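# Close the mailer box with two robot arms

## Task

Shut the open mailer box: fold both side flaps inward, then push the front flap down inside the front wall far enough that its tabs lock. At the end the box must sit flat on the table close to its starting spot, with no other object from the table in contact with it, and it must stay closed by itself, since anything held shut only by a gripper does not count.

## Robot and tools

ROBOT AND FRAME. Two arms, left_arm and right_arm, each ending in a two-finger gripper. All printed positions share one world frame. The origin is on the table surface midway between the arms, +x points out across the table, +z points up, and left_arm sits on the +y side. The names do not match left or right in any picture. Each gripper has its own axes: the fingers extend along its +z and close along its y. The reported hand point lies between the finger pads, just behind the tips. At long reach the printed position can differ somewhat from the real one.

Joint limits (rad, base to hand): waist -2.618..3.054, shoulder 0..3.142, elbow 0..3.142, wrist pitch -1.571..1.571, wrist yaw -1.571..1.571, wrist roll -2.094..2.094. The elbow never fully straightens.

THE 14-NUMBER ROW. Every motion command uses one list of 14 numbers covering both arms, each in [-1, 1]: left_arm dx, dy, dz, rx, ry, rz, opening, then right_arm in the same order. Always send all 14, even if one arm should not move. The first six per arm are an offset, not an absolute pose, expressed in that gripper's own axes. The offset is counted from the gripper's pose in the latest result that printed it. If no result in the current scene has shown it yet, or for the second or later call inside a single reply, it is counted from where the hand is when the action begins. Scale: 1.0 equals 0.6 m of translation or 180 degrees of rotation. rx, ry, rz form a single rotation vector. Opening is absolute, not an offset: +1 is fully open (0.087 m), -1 is shut. All zeros does not mean stand still; it drives the hand back to the reference pose. To keep an arm in place, in the first call of a reply send the offset that returns it to where you want it, then zeros in later calls, with the opening it should keep.

execute_actions. Argument actions is a list holding one item or none; optional pictures (boolean) turns camera images on or off (on by default). Empty list: returns the current state without commanding anything. An action is {"rows": [...], "steps": n}: 1 to 15 rows, steps at most 15 (default 15), each step 1/30 s. Row k is applied on step k; if there are fewer rows than steps the last repeats. Every row is measured from the same reference pose, not from the row before. A wait is {"steps": n} with n up to 300, counted from the previous result, so your thinking time is included. A rejected call sends nothing.

move. Argument target is one 14-number row as above; speed is the path's top speed in m/s, 0.002 to 0.5, default 0.25, with turning capped at twice that in rad/s. Each hand follows a straight line toward its target; both paths finish together and last 0.5 to 10 s, being cut off at 10 s if longer. Rotation takes the shorter way. Paths ignore obstacles and the other arm. Hands lag, can drift off the line, and can exceed the speed, especially with the arm nearly straight. The opening is sent when the move starts. The result adds a move: line giving the ending (such as done, off_target, moving, held, fault) and any limits (paced: the pose sent was clipped; held: a check blocked some steps, after which the arm may surge fast), plus each hand's distance from its target. If only one arm is named, the other finished fine. Pictures are included.

wait. Argument seconds, 0 to 10. Nothing new is sent; each arm settles only to its last clipped pose; fingers already moving keep moving.

zoom_image. Arguments camera (cam_head_left, cam_head_right, cam_high, cam_low, cam_left_wrist, cam_right_wrist) and region [x0, y0, x1, y1] in pixels of that camera's latest full 504x504 image, origin top-left, at most 504 by 504. Returns an enlarged view.

finished_scene. Argument scene (1 or 2). Ends that scene for good and reports whether the goal was met; only call it once the box is closed and stays so. A reply with no tool call ends everything.

MOTION LIMITS. Each step, the commanded pose is clipped to within 70 mm and 16 degrees of the measured one; inverse kinematics then favours position over orientation. A distant target may need several actions: read the printed pose and send the remainder. Joint friction can leave the hand up to about 31 mm short, and tiny commands may not move it at all.

RESULT LINES. The state line gives, per arm, end_effector_position (m) and end_effector_quat_wxyz. grip_measured is the finger opening on the command scale; the last value of Joint positions is the opening in metres. Readings can be off by about 1 mm. A Hand target line shows where the controller is driving each hand. pose unreachable means a clearance check altered or blocked that arm's command; HELD marks steps where part of your row was not sent. FAULT lines report an arm stop. Calibration (K, distortion, T_world_to_cam) is supplied per camera and may be slightly off; results list cameras whose numbers changed.

GRIPPING. To hold something, command an opening below grip_measured: about 0.02 lower holds firmly, less holds lighter. Each pad gives about 20 N; closing fast squeezes harder and may bounce open. Held parts can be tugged occasionally.

CAUTIONS. The simulation keeps running while you think and write. Fast contact hits harder, and aiming far beyond a contact point presses harder; approach the flaps slowly. Never let the arms collide or push on each other. Do not knock the box or anything else off the table, drop or slam things. Holding loads heats motors: MOTOR HOT appears at 75 °C, at 90 °C that arm halts for 10 s, and at 100 °C it goes limp and falls (OVER-TEMPERATURE FAULT). Release loads rather than hovering with them.

Each tool is called after "Emit:" by a JSON object that holds its "name" and its "arguments".

## Session

Emit:
{"name": "execute_actions", "arguments": {"actions": []}}

Scene clock: 0.00 s of 5140.00 s.
left_arm: end_effector_position=(+0.2631, +0.6275, +0.3126) grip_measured=+0.979 end_effector_quat_wxyz=(-0.367, +0.806, -0.463, +0.043) | right_arm: end_effector_position=(+0.2501, -0.0411, +0.3585) grip_measured=+1.000 end_effector_quat_wxyz=(+0.329, -0.318, +0.617, +0.640)
Joint positions: left_arm=[ 1.152  1.618  1.91  -1.106  0.034 -1.129  0.087] | right_arm=[ 0.529  1.403  1.188  0.293 -1.087  0.69   0.087]
Joint velocities: left_arm=[ 0.017 -0.012 -0.022 -0.066 -0.066  0.022  0.001] | right_arm=[ 0.002 -0.007  0.002 -0.022 -0.081  0.022  0.   ]
Motor temperatures (°C, as the motors report them): left_arm=[22 23 23 23 21 22] | right_arm=[21 21 23 23 22 22]
Hand target (left_arm): +0.263, +0.628, +0.313; -0.367, +0.806, -0.463, +0.043
Hand target (right_arm): +0.250, -0.041, +0.358; +0.329, -0.318, +0.617, +0.640

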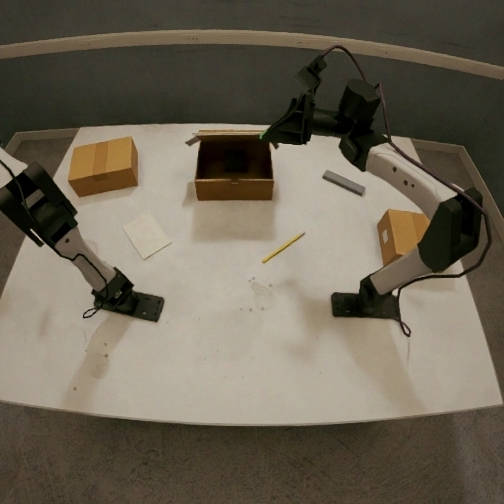

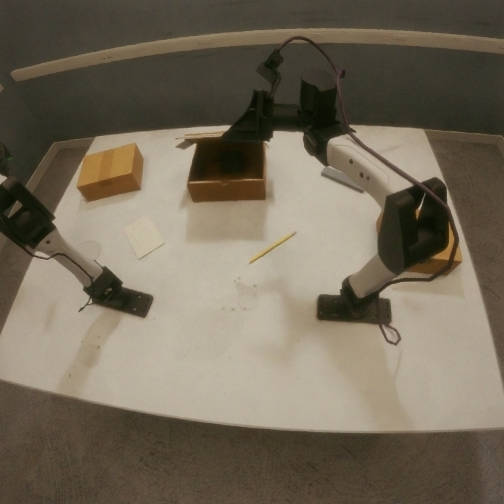

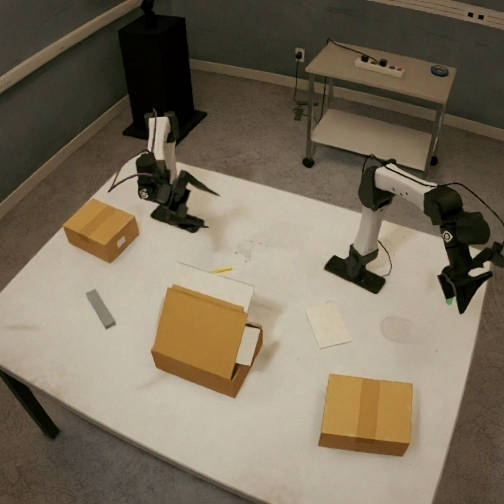

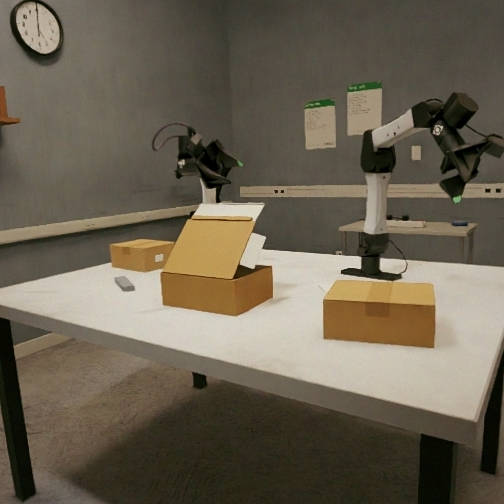

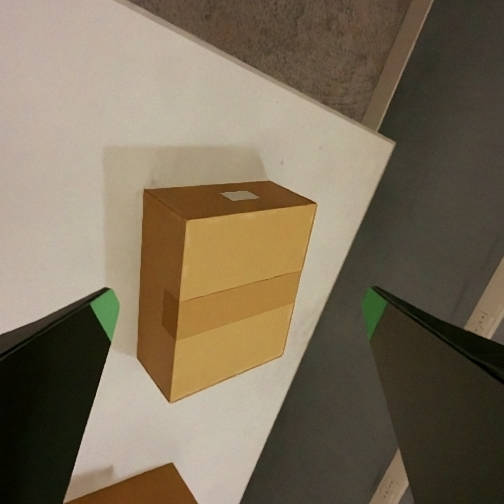

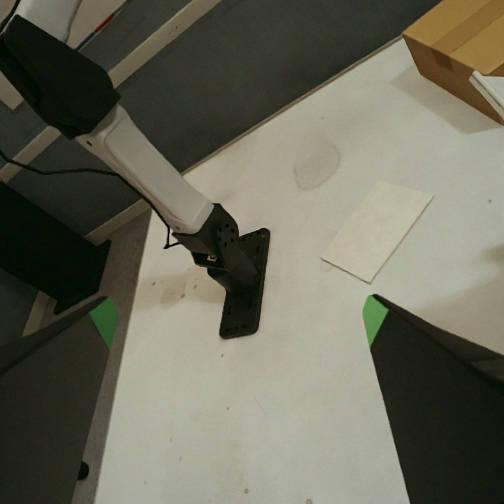

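Emit:
{"name": "zoom_image", "arguments": {"camera": "cam_head_left", "region": [160, 110, 310, 220]}}

Emit:
{"name": "zoom_image", "arguments": {"camera": "cam_high", "region": [130, 240, 290, 410]}}

Emit:
{"name": "zoom_image", "arguments": {"camera": "cam_low", "region": [140, 190, 300, 330]}}

Region (160, 110, 310, 220) of cam_head_left's 504x504 image, scaled by 3.360, with more detail than that image has; it fills the top 370 rows of this view, and the rest is white.

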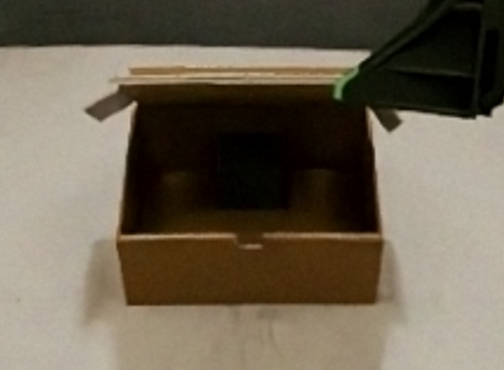

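Region (130, 240, 290, 410) of cam_high's 504x504 image, scaled by 2.965, with more detail than that image has; it fills the left 474 columns of this view, and the rest is white.

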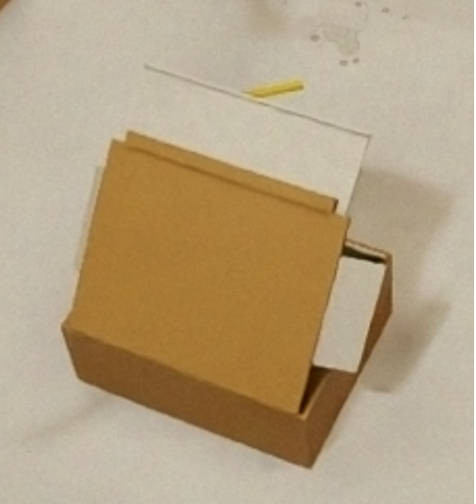

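Region (140, 190, 300, 330) of cam_low's 504x504 image, scaled by 3.150, with more detail than that image has; it fills the top 441 rows of this view, and the rest is white.

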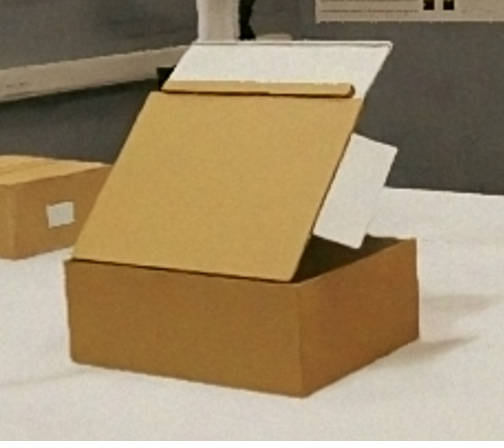

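Emit:
{"name": "move", "arguments": {"target": [0,0,0,-0.25,-0.029,-0.315,1, 0,0,0,0.469,0.241,0.233,1]}}

Scene clock: 23.97 s of 5140.00 s.
left_arm: end_effector_position=(+0.2695, +0.6314, +0.3195) grip_measured=+0.979 end_effector_quat_wxyz=(-0.186, +0.970, -0.048, +0.147) | right_arm: end_effector_position=(+0.2580, -0.0368, +0.3565) grip_measured=+1.000 end_effector_quat_wxyz=(+0.195, +0.020, +0.938, +0.285)
Joint positions: left_arm=[ 1.152  1.837  2.292 -1.55   0.06  -2.073  0.087] | right_arm=[ 0.83   1.945  2.635 -1.562 -0.107  0.866  0.087]
Joint velocities: left_arm=[-0.002 -0.007 -0.007  0.007  0.051 -0.022 -0.001] | right_arm=[-0.017 -0.002 -0.017 -0.022  0.066  0.037  0.   ]
Motor temperatures (°C, as the motors report them): left_arm=[22 27 26 26 21 22] | right_arm=[21 23 25 26 22 22]
Hand target (left_arm): +0.263, +0.627, +0.312; -0.167, +0.975, -0.041, +0.141
Hand target (right_arm): +0.250, -0.041, +0.360; +0.194, +0.024, +0.939, +0.284
Off the commanded pose (left_arm): 0.010 m, 28 deg; orientation clipped at the last step of the last action.
Off the commanded pose (right_arm): 0.009 m, 40 deg; orientation clipped at the last step of the last action.
joint sent to its limit (left arm) — the command would take joint 4 (wrist pitch) past its lower limit and joint 6 (wrist roll) past its lower limit, so those joints were sent only as far as their limits.
joint sent to its limit (right arm) — the command would take joint 4 (wrist pitch) past its lower limit, so that joint was sent only as far as its limit.
After step 90, 16.60 s passed at rest.
move: off_target (left_arm, right_arm); limits=paced
camera_calibration (this result's frames):
cam_left_wrist: T_world_to_cam=[[0.0441804, 0.923274, 0.381593, -0.717291], [0.364868, -0.370492, 0.85417, -0.120792], [0.93001, 0.101494, -0.353242, -0.0609581], [0, 0, 0, 1]] pos_world=[0.132455, 0.623691, 0.355358]
cam_right_wrist: T_world_to_cam=[[0.0721364, -0.84767, -0.525597, 0.132955], [-0.886068, -0.296399, 0.356415, 0.112871], [-0.457909, 0.440004, -0.772474, 0.549718], [0, 0, 0, 1]] pos_world=[0.342142, -0.0957212, 0.454294]

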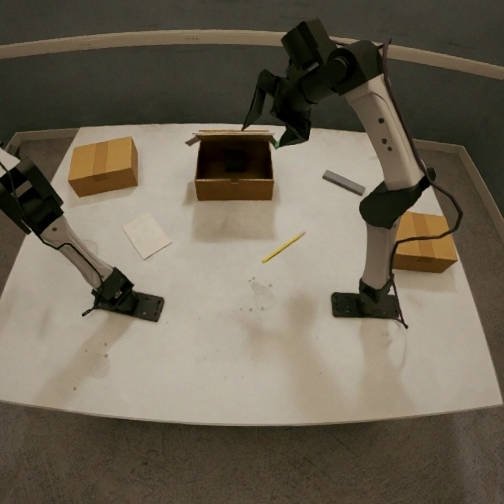

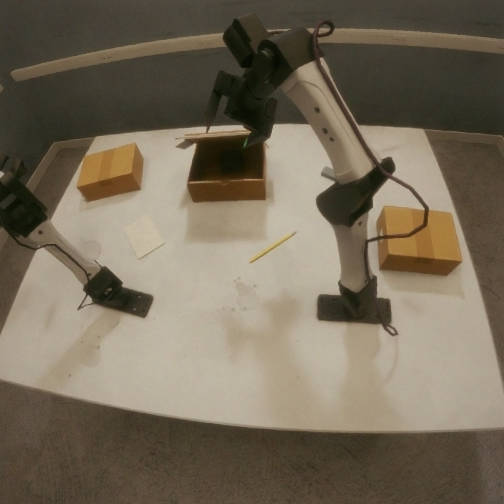

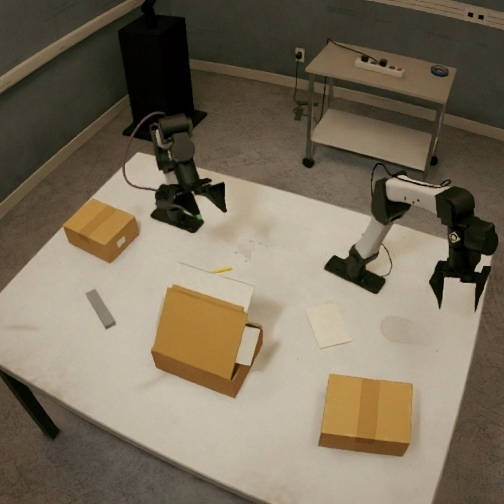

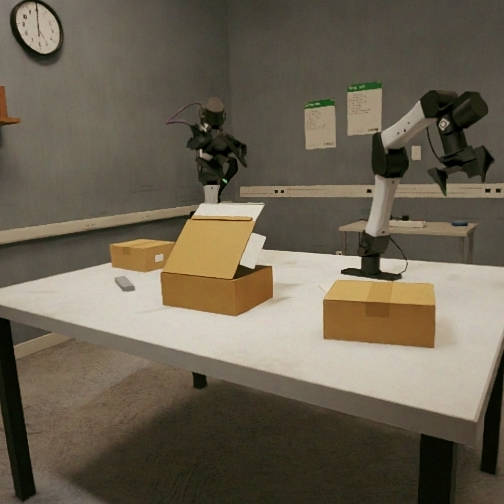

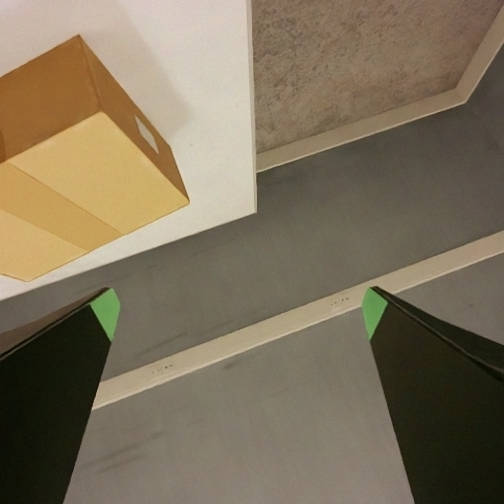

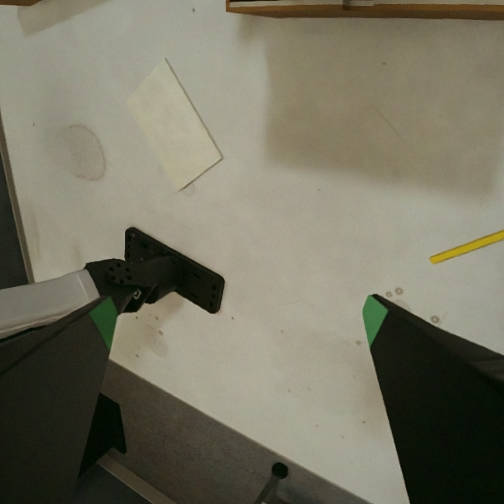

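Emit:
{"name": "move", "arguments": {"target": [0,0,0,0.33,0.126,0.843,-1, 0,0,0,0.156,-0.197,-0.105,-1], "speed": 0.4}}

Scene clock: 34.53 s of 5140.00 s.
left_arm: end_effector_position=(+0.2712, +0.6309, +0.3251) grip_measured=-1.000 end_effector_quat_wxyz=(+0.506, +0.007, +0.863, +0.018) | right_arm: end_effector_position=(+0.2603, -0.0405, +0.3667) grip_measured=-0.985 end_effector_quat_wxyz=(+0.510, +0.002, +0.860, +0.022)
Joint positions: left_arm=[ 1.325  1.818  2.15  -1.251  0.91   0.846  0.   ] | right_arm=[ 1.251  1.976  2.595 -1.562  0.94   0.885  0.001]
Joint velocities: left_arm=[-0.002  0.012  0.022  0.007  0.022 -0.007  0.   ] | right_arm=[ 0.002 -0.007 -0.007 -0.022  0.037  0.037 -0.001]
Motor temperatures (°C, as the motors report them): left_arm=[22 28 26 26 21 22] | right_arm=[21 25 25 26 22 22]
Hand target (left_arm): +0.270, +0.632, +0.320; +0.501, +0.001, +0.866, +0.008
Hand target (right_arm): +0.260, -0.038, +0.356; +0.506, -0.006, +0.862, +0.005
Off the commanded pose (left_arm): 0.006 m, 2 deg.
Off the commanded pose (right_arm): 0.011 m, 3 deg.
joint sent to its limit (right arm) — the command would take joint 4 (wrist pitch) past its lower limit, so that joint was sent only as far as its limit.
After step 90, 3.10 s passed at rest.
move: off_target (right_arm)
camera_calibration (this result's frames):
cam_left_wrist: T_world_to_cam=[[-0.00132109, -0.999094, -0.0425453, 0.64399], [-0.985299, 0.00856872, -0.170625, 0.333732], [0.170835, 0.0416944, -0.984417, 0.388271], [0, 0, 0, 1]] pos_world=[0.263347, 0.624358, 0.466562]
cam_right_wrist: T_world_to_cam=[[0.00342922, -0.999686, -0.0248092, -0.0368603], [-0.978993, 0.00170166, -0.203888, 0.351886], [0.203866, 0.0249872, -0.97868, 0.446858], [0, 0, 0, 1]] pos_world=[0.253521, -0.0486133, 0.508162]

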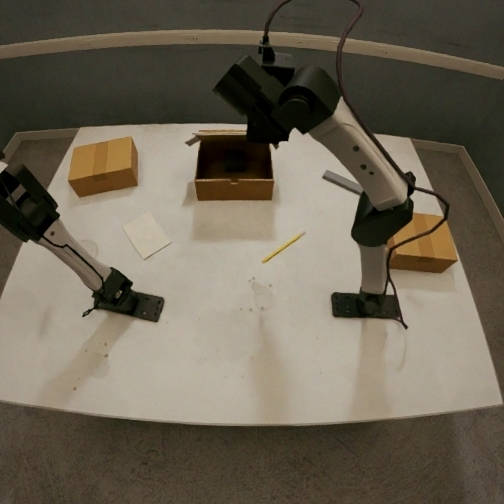

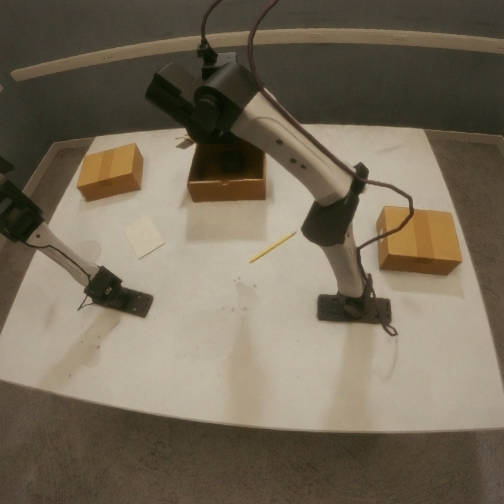

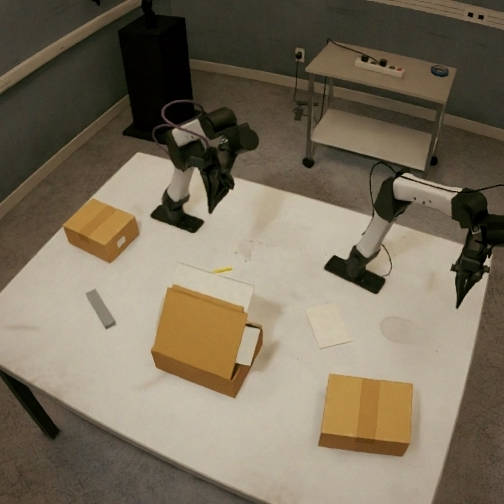

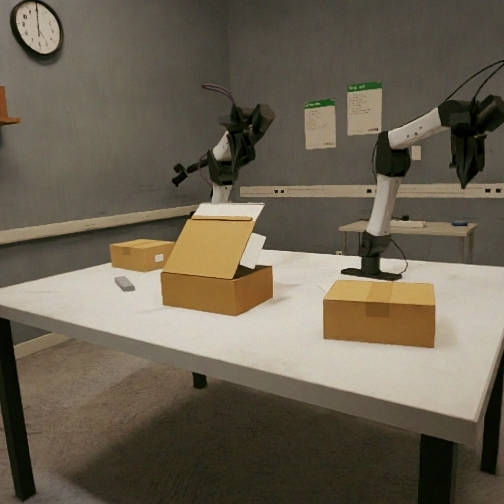

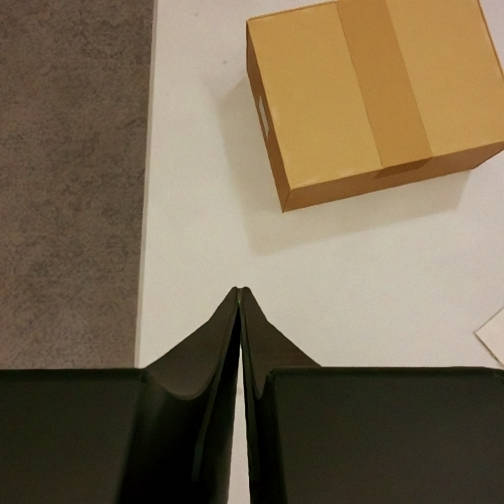

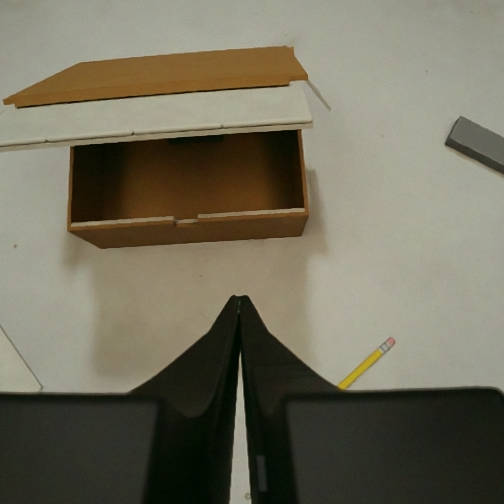

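Emit:
{"name": "move", "arguments": {"target": [0.062,-0.667,0.476,0,0,0,-1, 0,-0.267,0,0,0,0,-1], "speed": 0.4}}

Emit:
{"name": "move", "arguments": {"target": [0,0,0,0,0,0,-1, 0.113,0,0.527,0,0,0,-1], "speed": 0.4}}

Scene clock: 40.50 s of 5140.00 s.
left_arm: end_effector_position=(+0.5048, +0.2363, +0.1481) grip_measured=-1.000 end_effector_quat_wxyz=(+0.505, +0.005, +0.863, +0.002) | right_arm: end_effector_position=(+0.2606, -0.1980, +0.3545) grip_measured=-0.985 end_effector_quat_wxyz=(+0.505, +0.000, +0.863, +0.017)
Joint positions: left_arm=[-0.035  1.765  1.263 -0.019 -0.175 -0.089  0.   ] | right_arm=[ 0.954  1.28   1.721 -1.16   0.735  0.563  0.001]
Joint velocities: left_arm=[-0.022 -0.002 -0.027 -0.007 -0.066 -0.022  0.   ] | right_arm=[-0.012  0.012  0.012  0.066 -0.11   0.007  0.   ]
Motor temperatures (°C, as the motors report them): left_arm=[22 29 27 26 21 22] | right_arm=[21 25 25 26 22 22]
Hand target (left_arm): +0.509, +0.237, +0.150; +0.509, +0.000, +0.861, +0.003
Hand target (right_arm): +0.261, -0.200, +0.356; +0.510, +0.002, +0.860, +0.023
Off the commanded pose (left_arm): 0.010 m, 2 deg.
Off the commanded pose (right_arm): 0.007 m, 1 deg.
After step 90, 1.00 s passed at rest.
move: done
camera_calibration (this result's frames):
cam_left_wrist: T_world_to_cam=[[-0.0147771, -0.999801, -0.013372, 0.245163], [-0.985447, 0.0168272, -0.169146, 0.534964], [0.169338, 0.0106779, -0.9855, 0.19889], [0, 0, 0, 1]] pos_world=[0.497122, 0.233989, 0.289772]
cam_right_wrist: T_world_to_cam=[[0.00176026, -0.9999, -0.0140236, -0.198002], [-0.981286, 0.000973056, -0.192552, 0.346398], [0.192547, 0.0141001, -0.981187, 0.440479], [0, 0, 0, 1]] pos_world=[0.255451, -0.20453, 0.496115]

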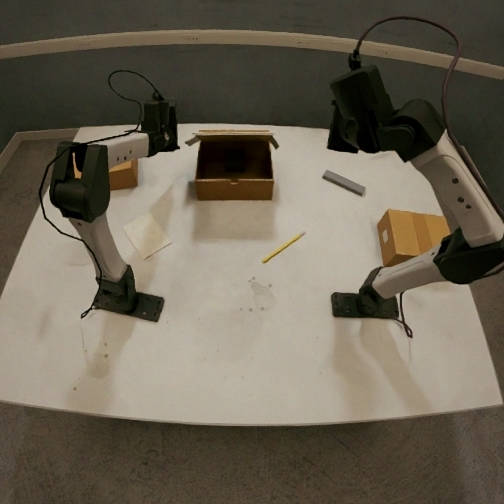

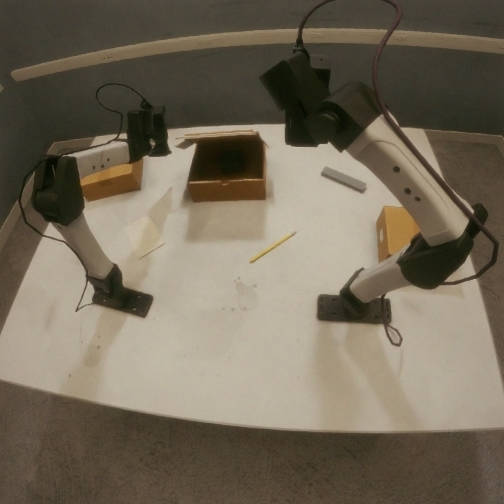

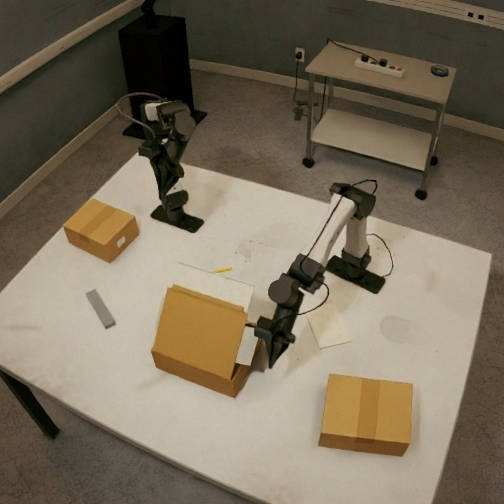

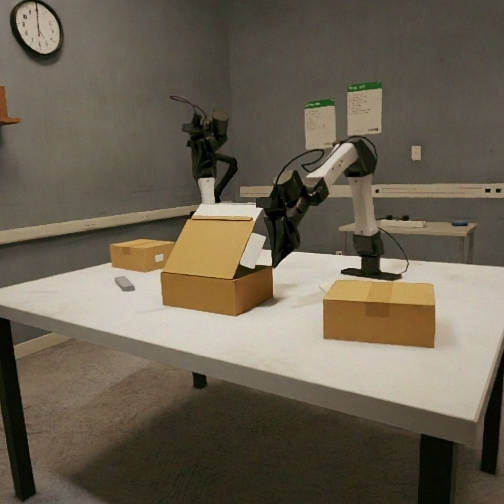

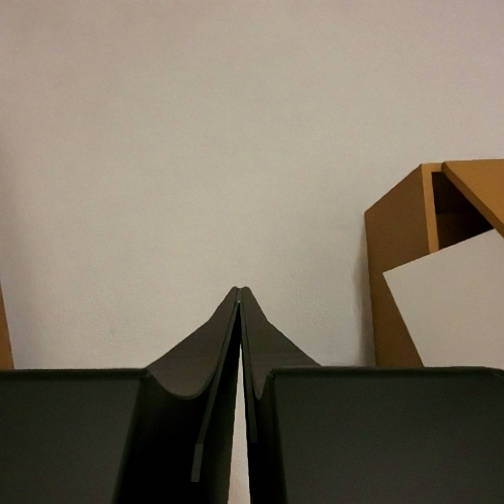

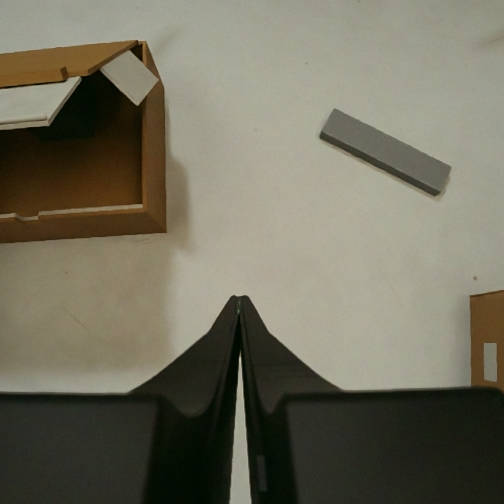

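Scene clock: 42.13 s of 5140.00 s.
left_arm: end_effector_position=(+0.5048, +0.2364, +0.1481) grip_measured=-1.000 end_effector_quat_wxyz=(+0.505, +0.005, +0.863, +0.002) | right_arm: end_effector_position=(+0.4934, -0.1897, +0.1308) grip_measured=-0.985 end_effector_quat_wxyz=(+0.488, +0.000, +0.873, +0.010)
Joint positions: left_arm=[-0.035  1.765  1.263 -0.019 -0.175 -0.089  0.   ] | right_arm=[ 0.477  1.84   1.325 -0.077  0.347  0.246  0.001]
Joint velocities: left_arm=[-0.002  0.027  0.007 -0.022 -0.066 -0.139  0.   ] | right_arm=[-0.027 -0.012  0.007 -0.037  0.051 -0.037  0.   ]
Motor temperatures (°C, as the motors report them): left_arm=[22 29 27 27 21 22] | right_arm=[21 25 25 26 22 22]
Hand target (left_arm): +0.505, +0.236, +0.148; +0.505, +0.005, +0.863, +0.002
Hand target (right_arm): +0.503, -0.187, +0.144; +0.505, +0.001, +0.863, +0.018
Off the commanded pose (left_arm): 0.000 m, 0 deg.
Off the commanded pose (right_arm): 0.014 m, 2 deg.
move: off_target (right_arm)
camera_calibration (this result's frames):
cam_left_wrist: T_world_to_cam=[[-0.0144458, -0.999804, -0.0135585, 0.245091], [-0.985446, 0.0165326, -0.169181, 0.535043], [0.169372, 0.0109172, -0.985492, 0.198819], [0, 0, 0, 1]] pos_world=[0.497122, 0.234026, 0.289776]
cam_right_wrist: T_world_to_cam=[[-0.005016, -0.999984, -0.00243255, -0.191446], [-0.988367, 0.00532746, -0.151996, 0.530829], [0.152007, 0.00164184, -0.988378, 0.194653], [0, 0, 0, 1]] pos_world=[0.494105, -0.19459, 0.272609]

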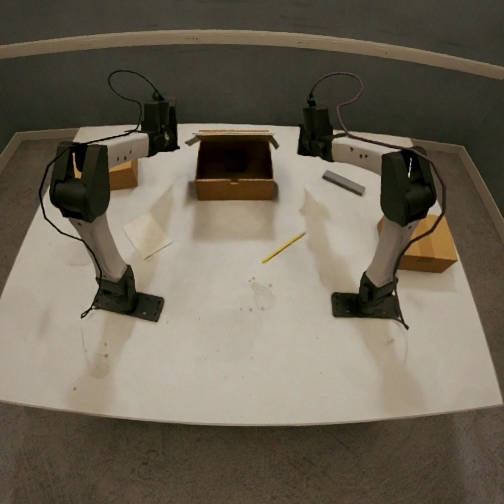

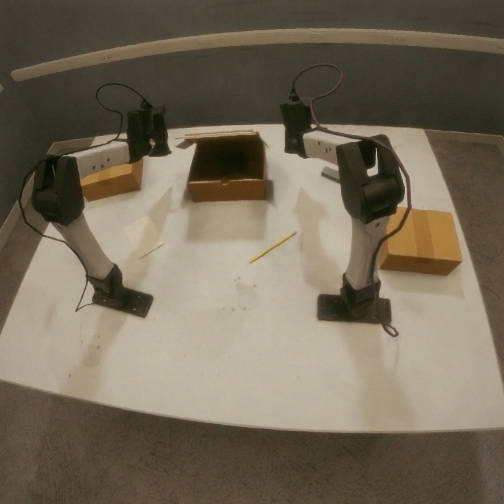

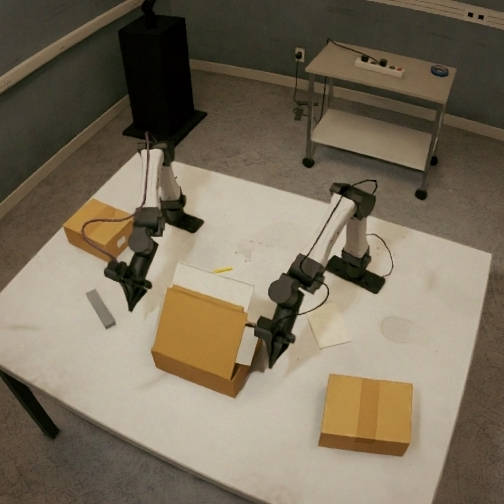

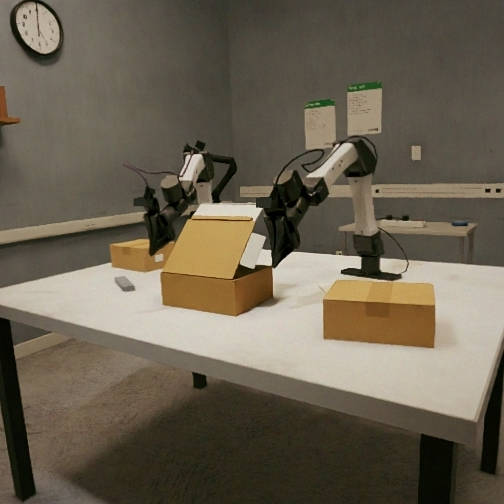

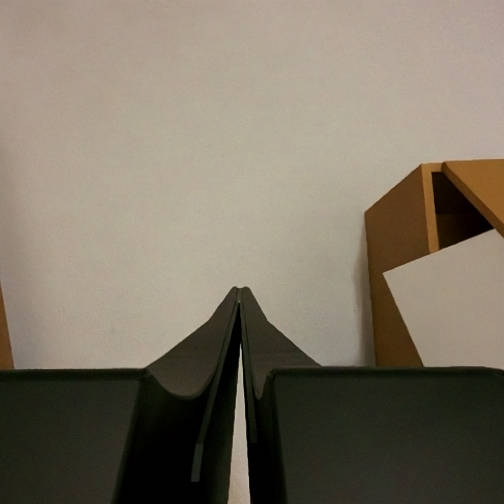

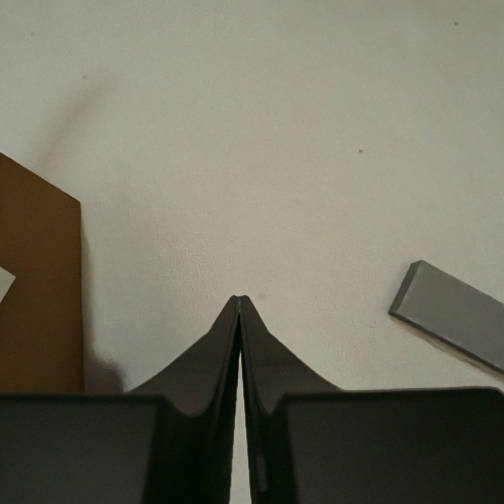

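Emit:
{"name": "move", "arguments": {"target": [-0.005,-0.177,-0.032,0.19,0,0,-1, -0.043,0.217,-0.025,-0.19,0,0,-1], "speed": 0.08}}

Scene clock: 49.50 s of 5140.00 s.
left_arm: end_effector_position=(+0.4863, +0.1376, +0.1599) grip_measured=-1.000 end_effector_quat_wxyz=(+0.486, +0.150, +0.825, -0.245) | right_arm: end_effector_position=(+0.4910, -0.0783, +0.1545) grip_measured=-0.985 end_effector_quat_wxyz=(+0.459, -0.132, +0.844, +0.244)
Joint positions: left_arm=[-0.038  1.788  1.263  0.067  0.4   -0.097  0.   ] | right_arm=[ 0.499  1.932  1.468 -0.022 -0.169  0.246  0.001]
Joint velocities: left_arm=[ 0.022  0.017 -0.007 -0.095  0.081 -0.066  0.   ] | right_arm=[-0.007 -0.012 -0.002 -0.081 -0.051 -0.037 -0.   ]
Motor temperatures (°C, as the motors report them): left_arm=[22 30 28 28 21 22] | right_arm=[21 26 27 27 22 22]
Hand target (left_arm): +0.490, +0.130, +0.160; +0.485, +0.154, +0.823, -0.252
Hand target (right_arm): +0.493, -0.061, +0.165; +0.469, -0.144, +0.830, +0.266
Off the commanded pose (left_arm): 0.008 m, 1 deg.
Off the commanded pose (right_arm): 0.020 m, 3 deg.
move: off_target (right_arm)
camera_calibration (this result's frames):
cam_left_wrist: T_world_to_cam=[[-0.492758, -0.832553, 0.25307, 0.313159], [-0.865756, 0.439825, -0.23879, 0.415146], [0.0874986, -0.336762, -0.937515, 0.294573], [0, 0, 0, 1]] pos_world=[0.487952, 0.177331, 0.296048]
cam_right_wrist: T_world_to_cam=[[0.435678, -0.8565, -0.276754, -0.242751], [-0.898543, -0.395761, -0.18972, 0.461781], [0.0529671, 0.331332, -0.942026, 0.285501], [0, 0, 0, 1]] pos_world=[0.50557, -0.119757, 0.289377]

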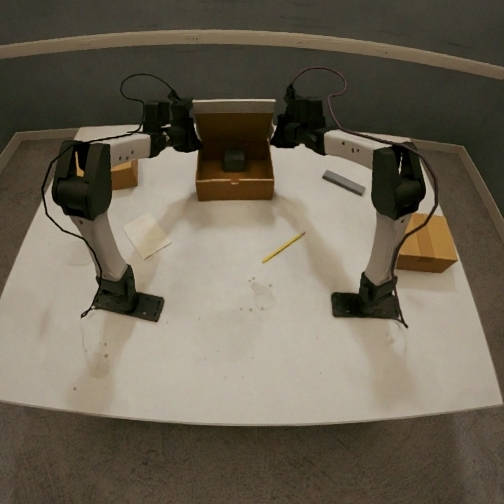

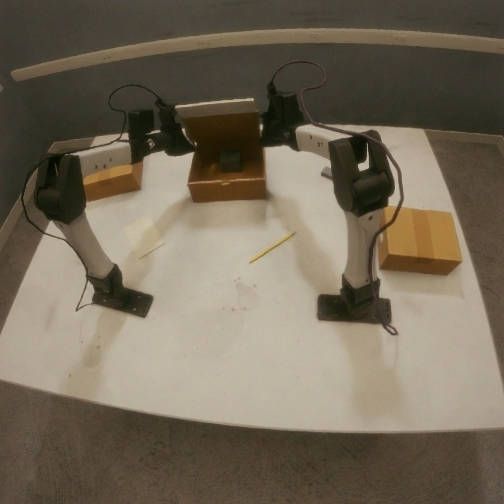

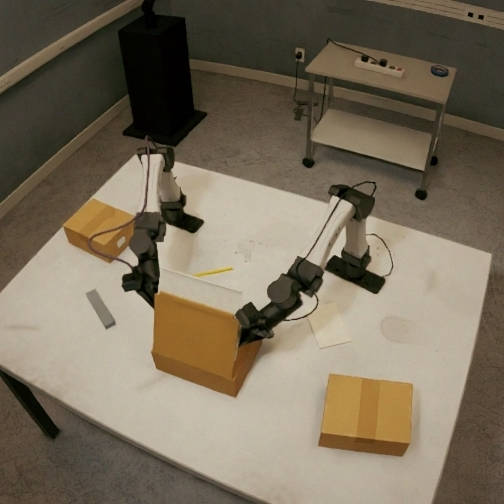

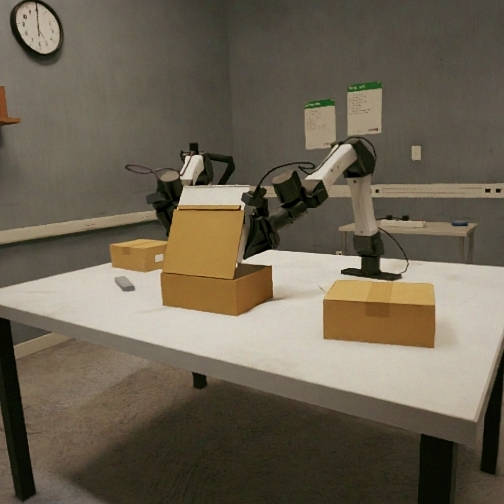

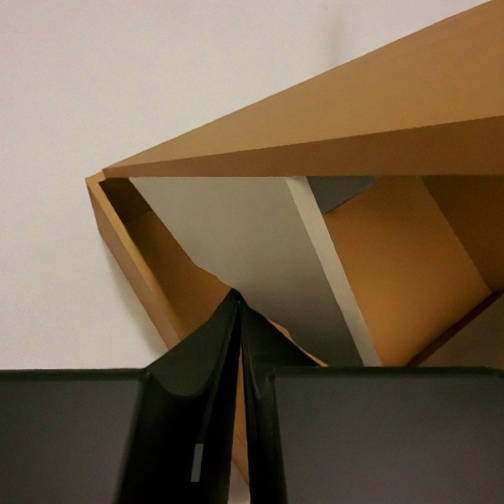

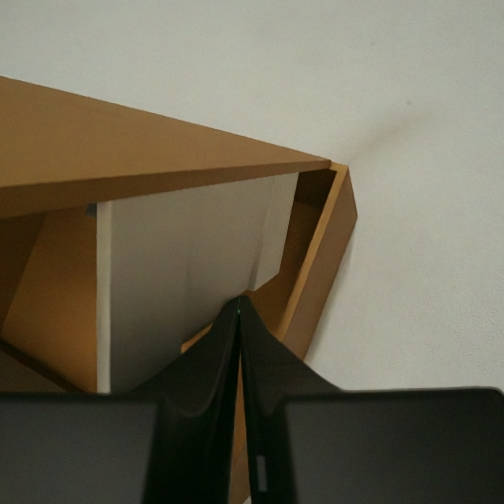

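Emit:
{"name": "move", "arguments": {"target": [0,0,-0.17,0,0,0,-1, 0,0,-0.17,0,0,0,-1], "speed": 0.1}}

Scene clock: 52.87 s of 5140.00 s.
left_arm: end_effector_position=(+0.4203, +0.1890, +0.2187) grip_measured=-1.000 end_effector_quat_wxyz=(+0.508, +0.156, +0.812, -0.243) | right_arm: end_effector_position=(+0.4234, -0.1266, +0.2023) grip_measured=-0.985 end_effector_quat_wxyz=(+0.463, -0.129, +0.841, +0.246)
Joint positions: left_arm=[ 0.08   1.452  1.117 -0.097  0.506 -0.036  0.   ] | right_arm=[ 0.459  1.59   1.242 -0.128 -0.203  0.233  0.001]
Joint velocities: left_arm=[-0.007  0.007 -0.007 -0.022  0.022  0.022  0.   ] | right_arm=[-0.007  0.017 -0.007  0.007 -0.037  0.007 -0.001]
Motor temperatures (°C, as the motors report them): left_arm=[22 30 28 28 21 22] | right_arm=[21 27 27 28 22 22]
Hand target (left_arm): +0.412, +0.193, +0.203; +0.487, +0.151, +0.825, -0.244
Hand target (right_arm): +0.418, -0.132, +0.200; +0.459, -0.132, +0.844, +0.244
Off the commanded pose (left_arm): 0.020 m, 3 deg.
Off the commanded pose (right_arm): 0.008 m, 1 deg.
move: off_target (left_arm)
camera_calibration (this result's frames):
cam_left_wrist: T_world_to_cam=[[-0.506213, -0.831099, 0.230267, 0.318915], [-0.851686, 0.439798, -0.28497, 0.353625], [0.135567, -0.340371, -0.930467, 0.351762], [0, 0, 0, 1]] pos_world=[0.41493, 0.229256, 0.35464]
cam_right_wrist: T_world_to_cam=[[0.434454, -0.855816, -0.280763, -0.240113], [-0.898553, -0.390348, -0.200575, 0.393906], [0.0620601, 0.339421, -0.938585, 0.346655], [0, 0, 0, 1]] pos_world=[0.43675, -0.169394, 0.336958]

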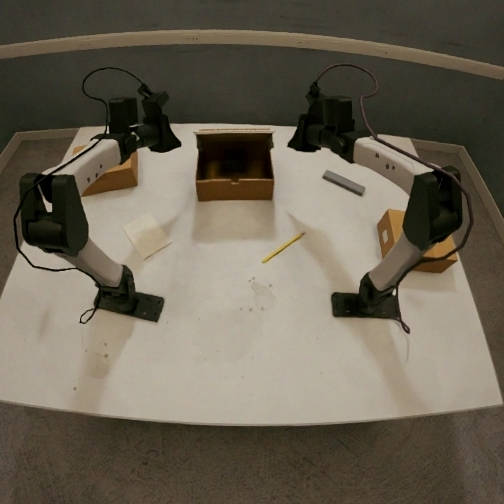

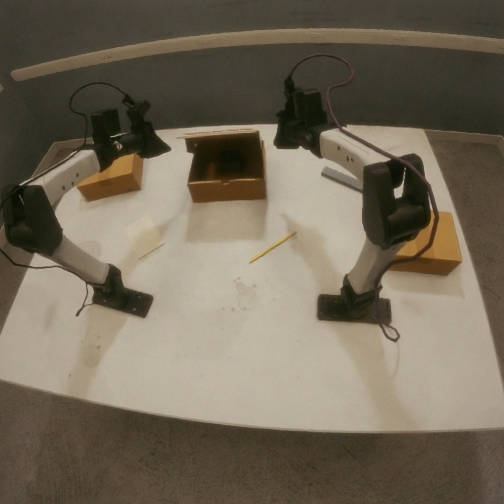

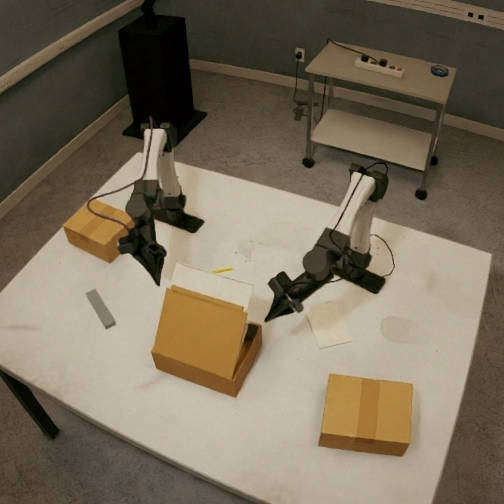

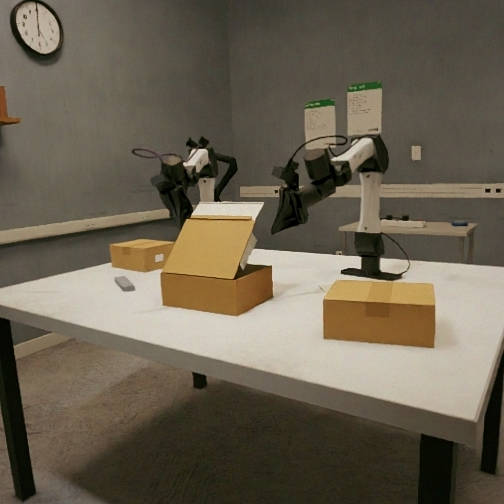

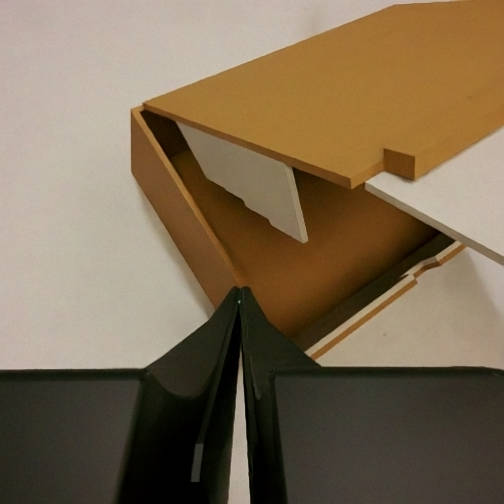

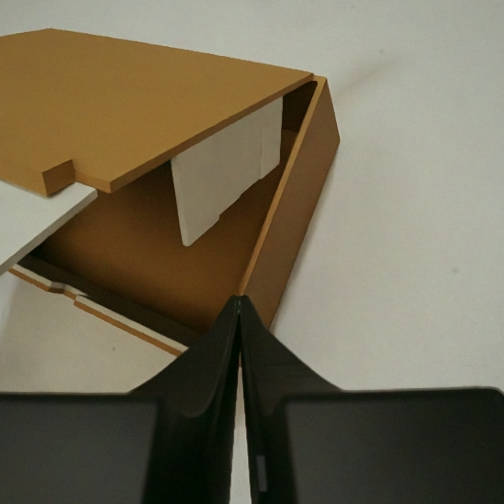

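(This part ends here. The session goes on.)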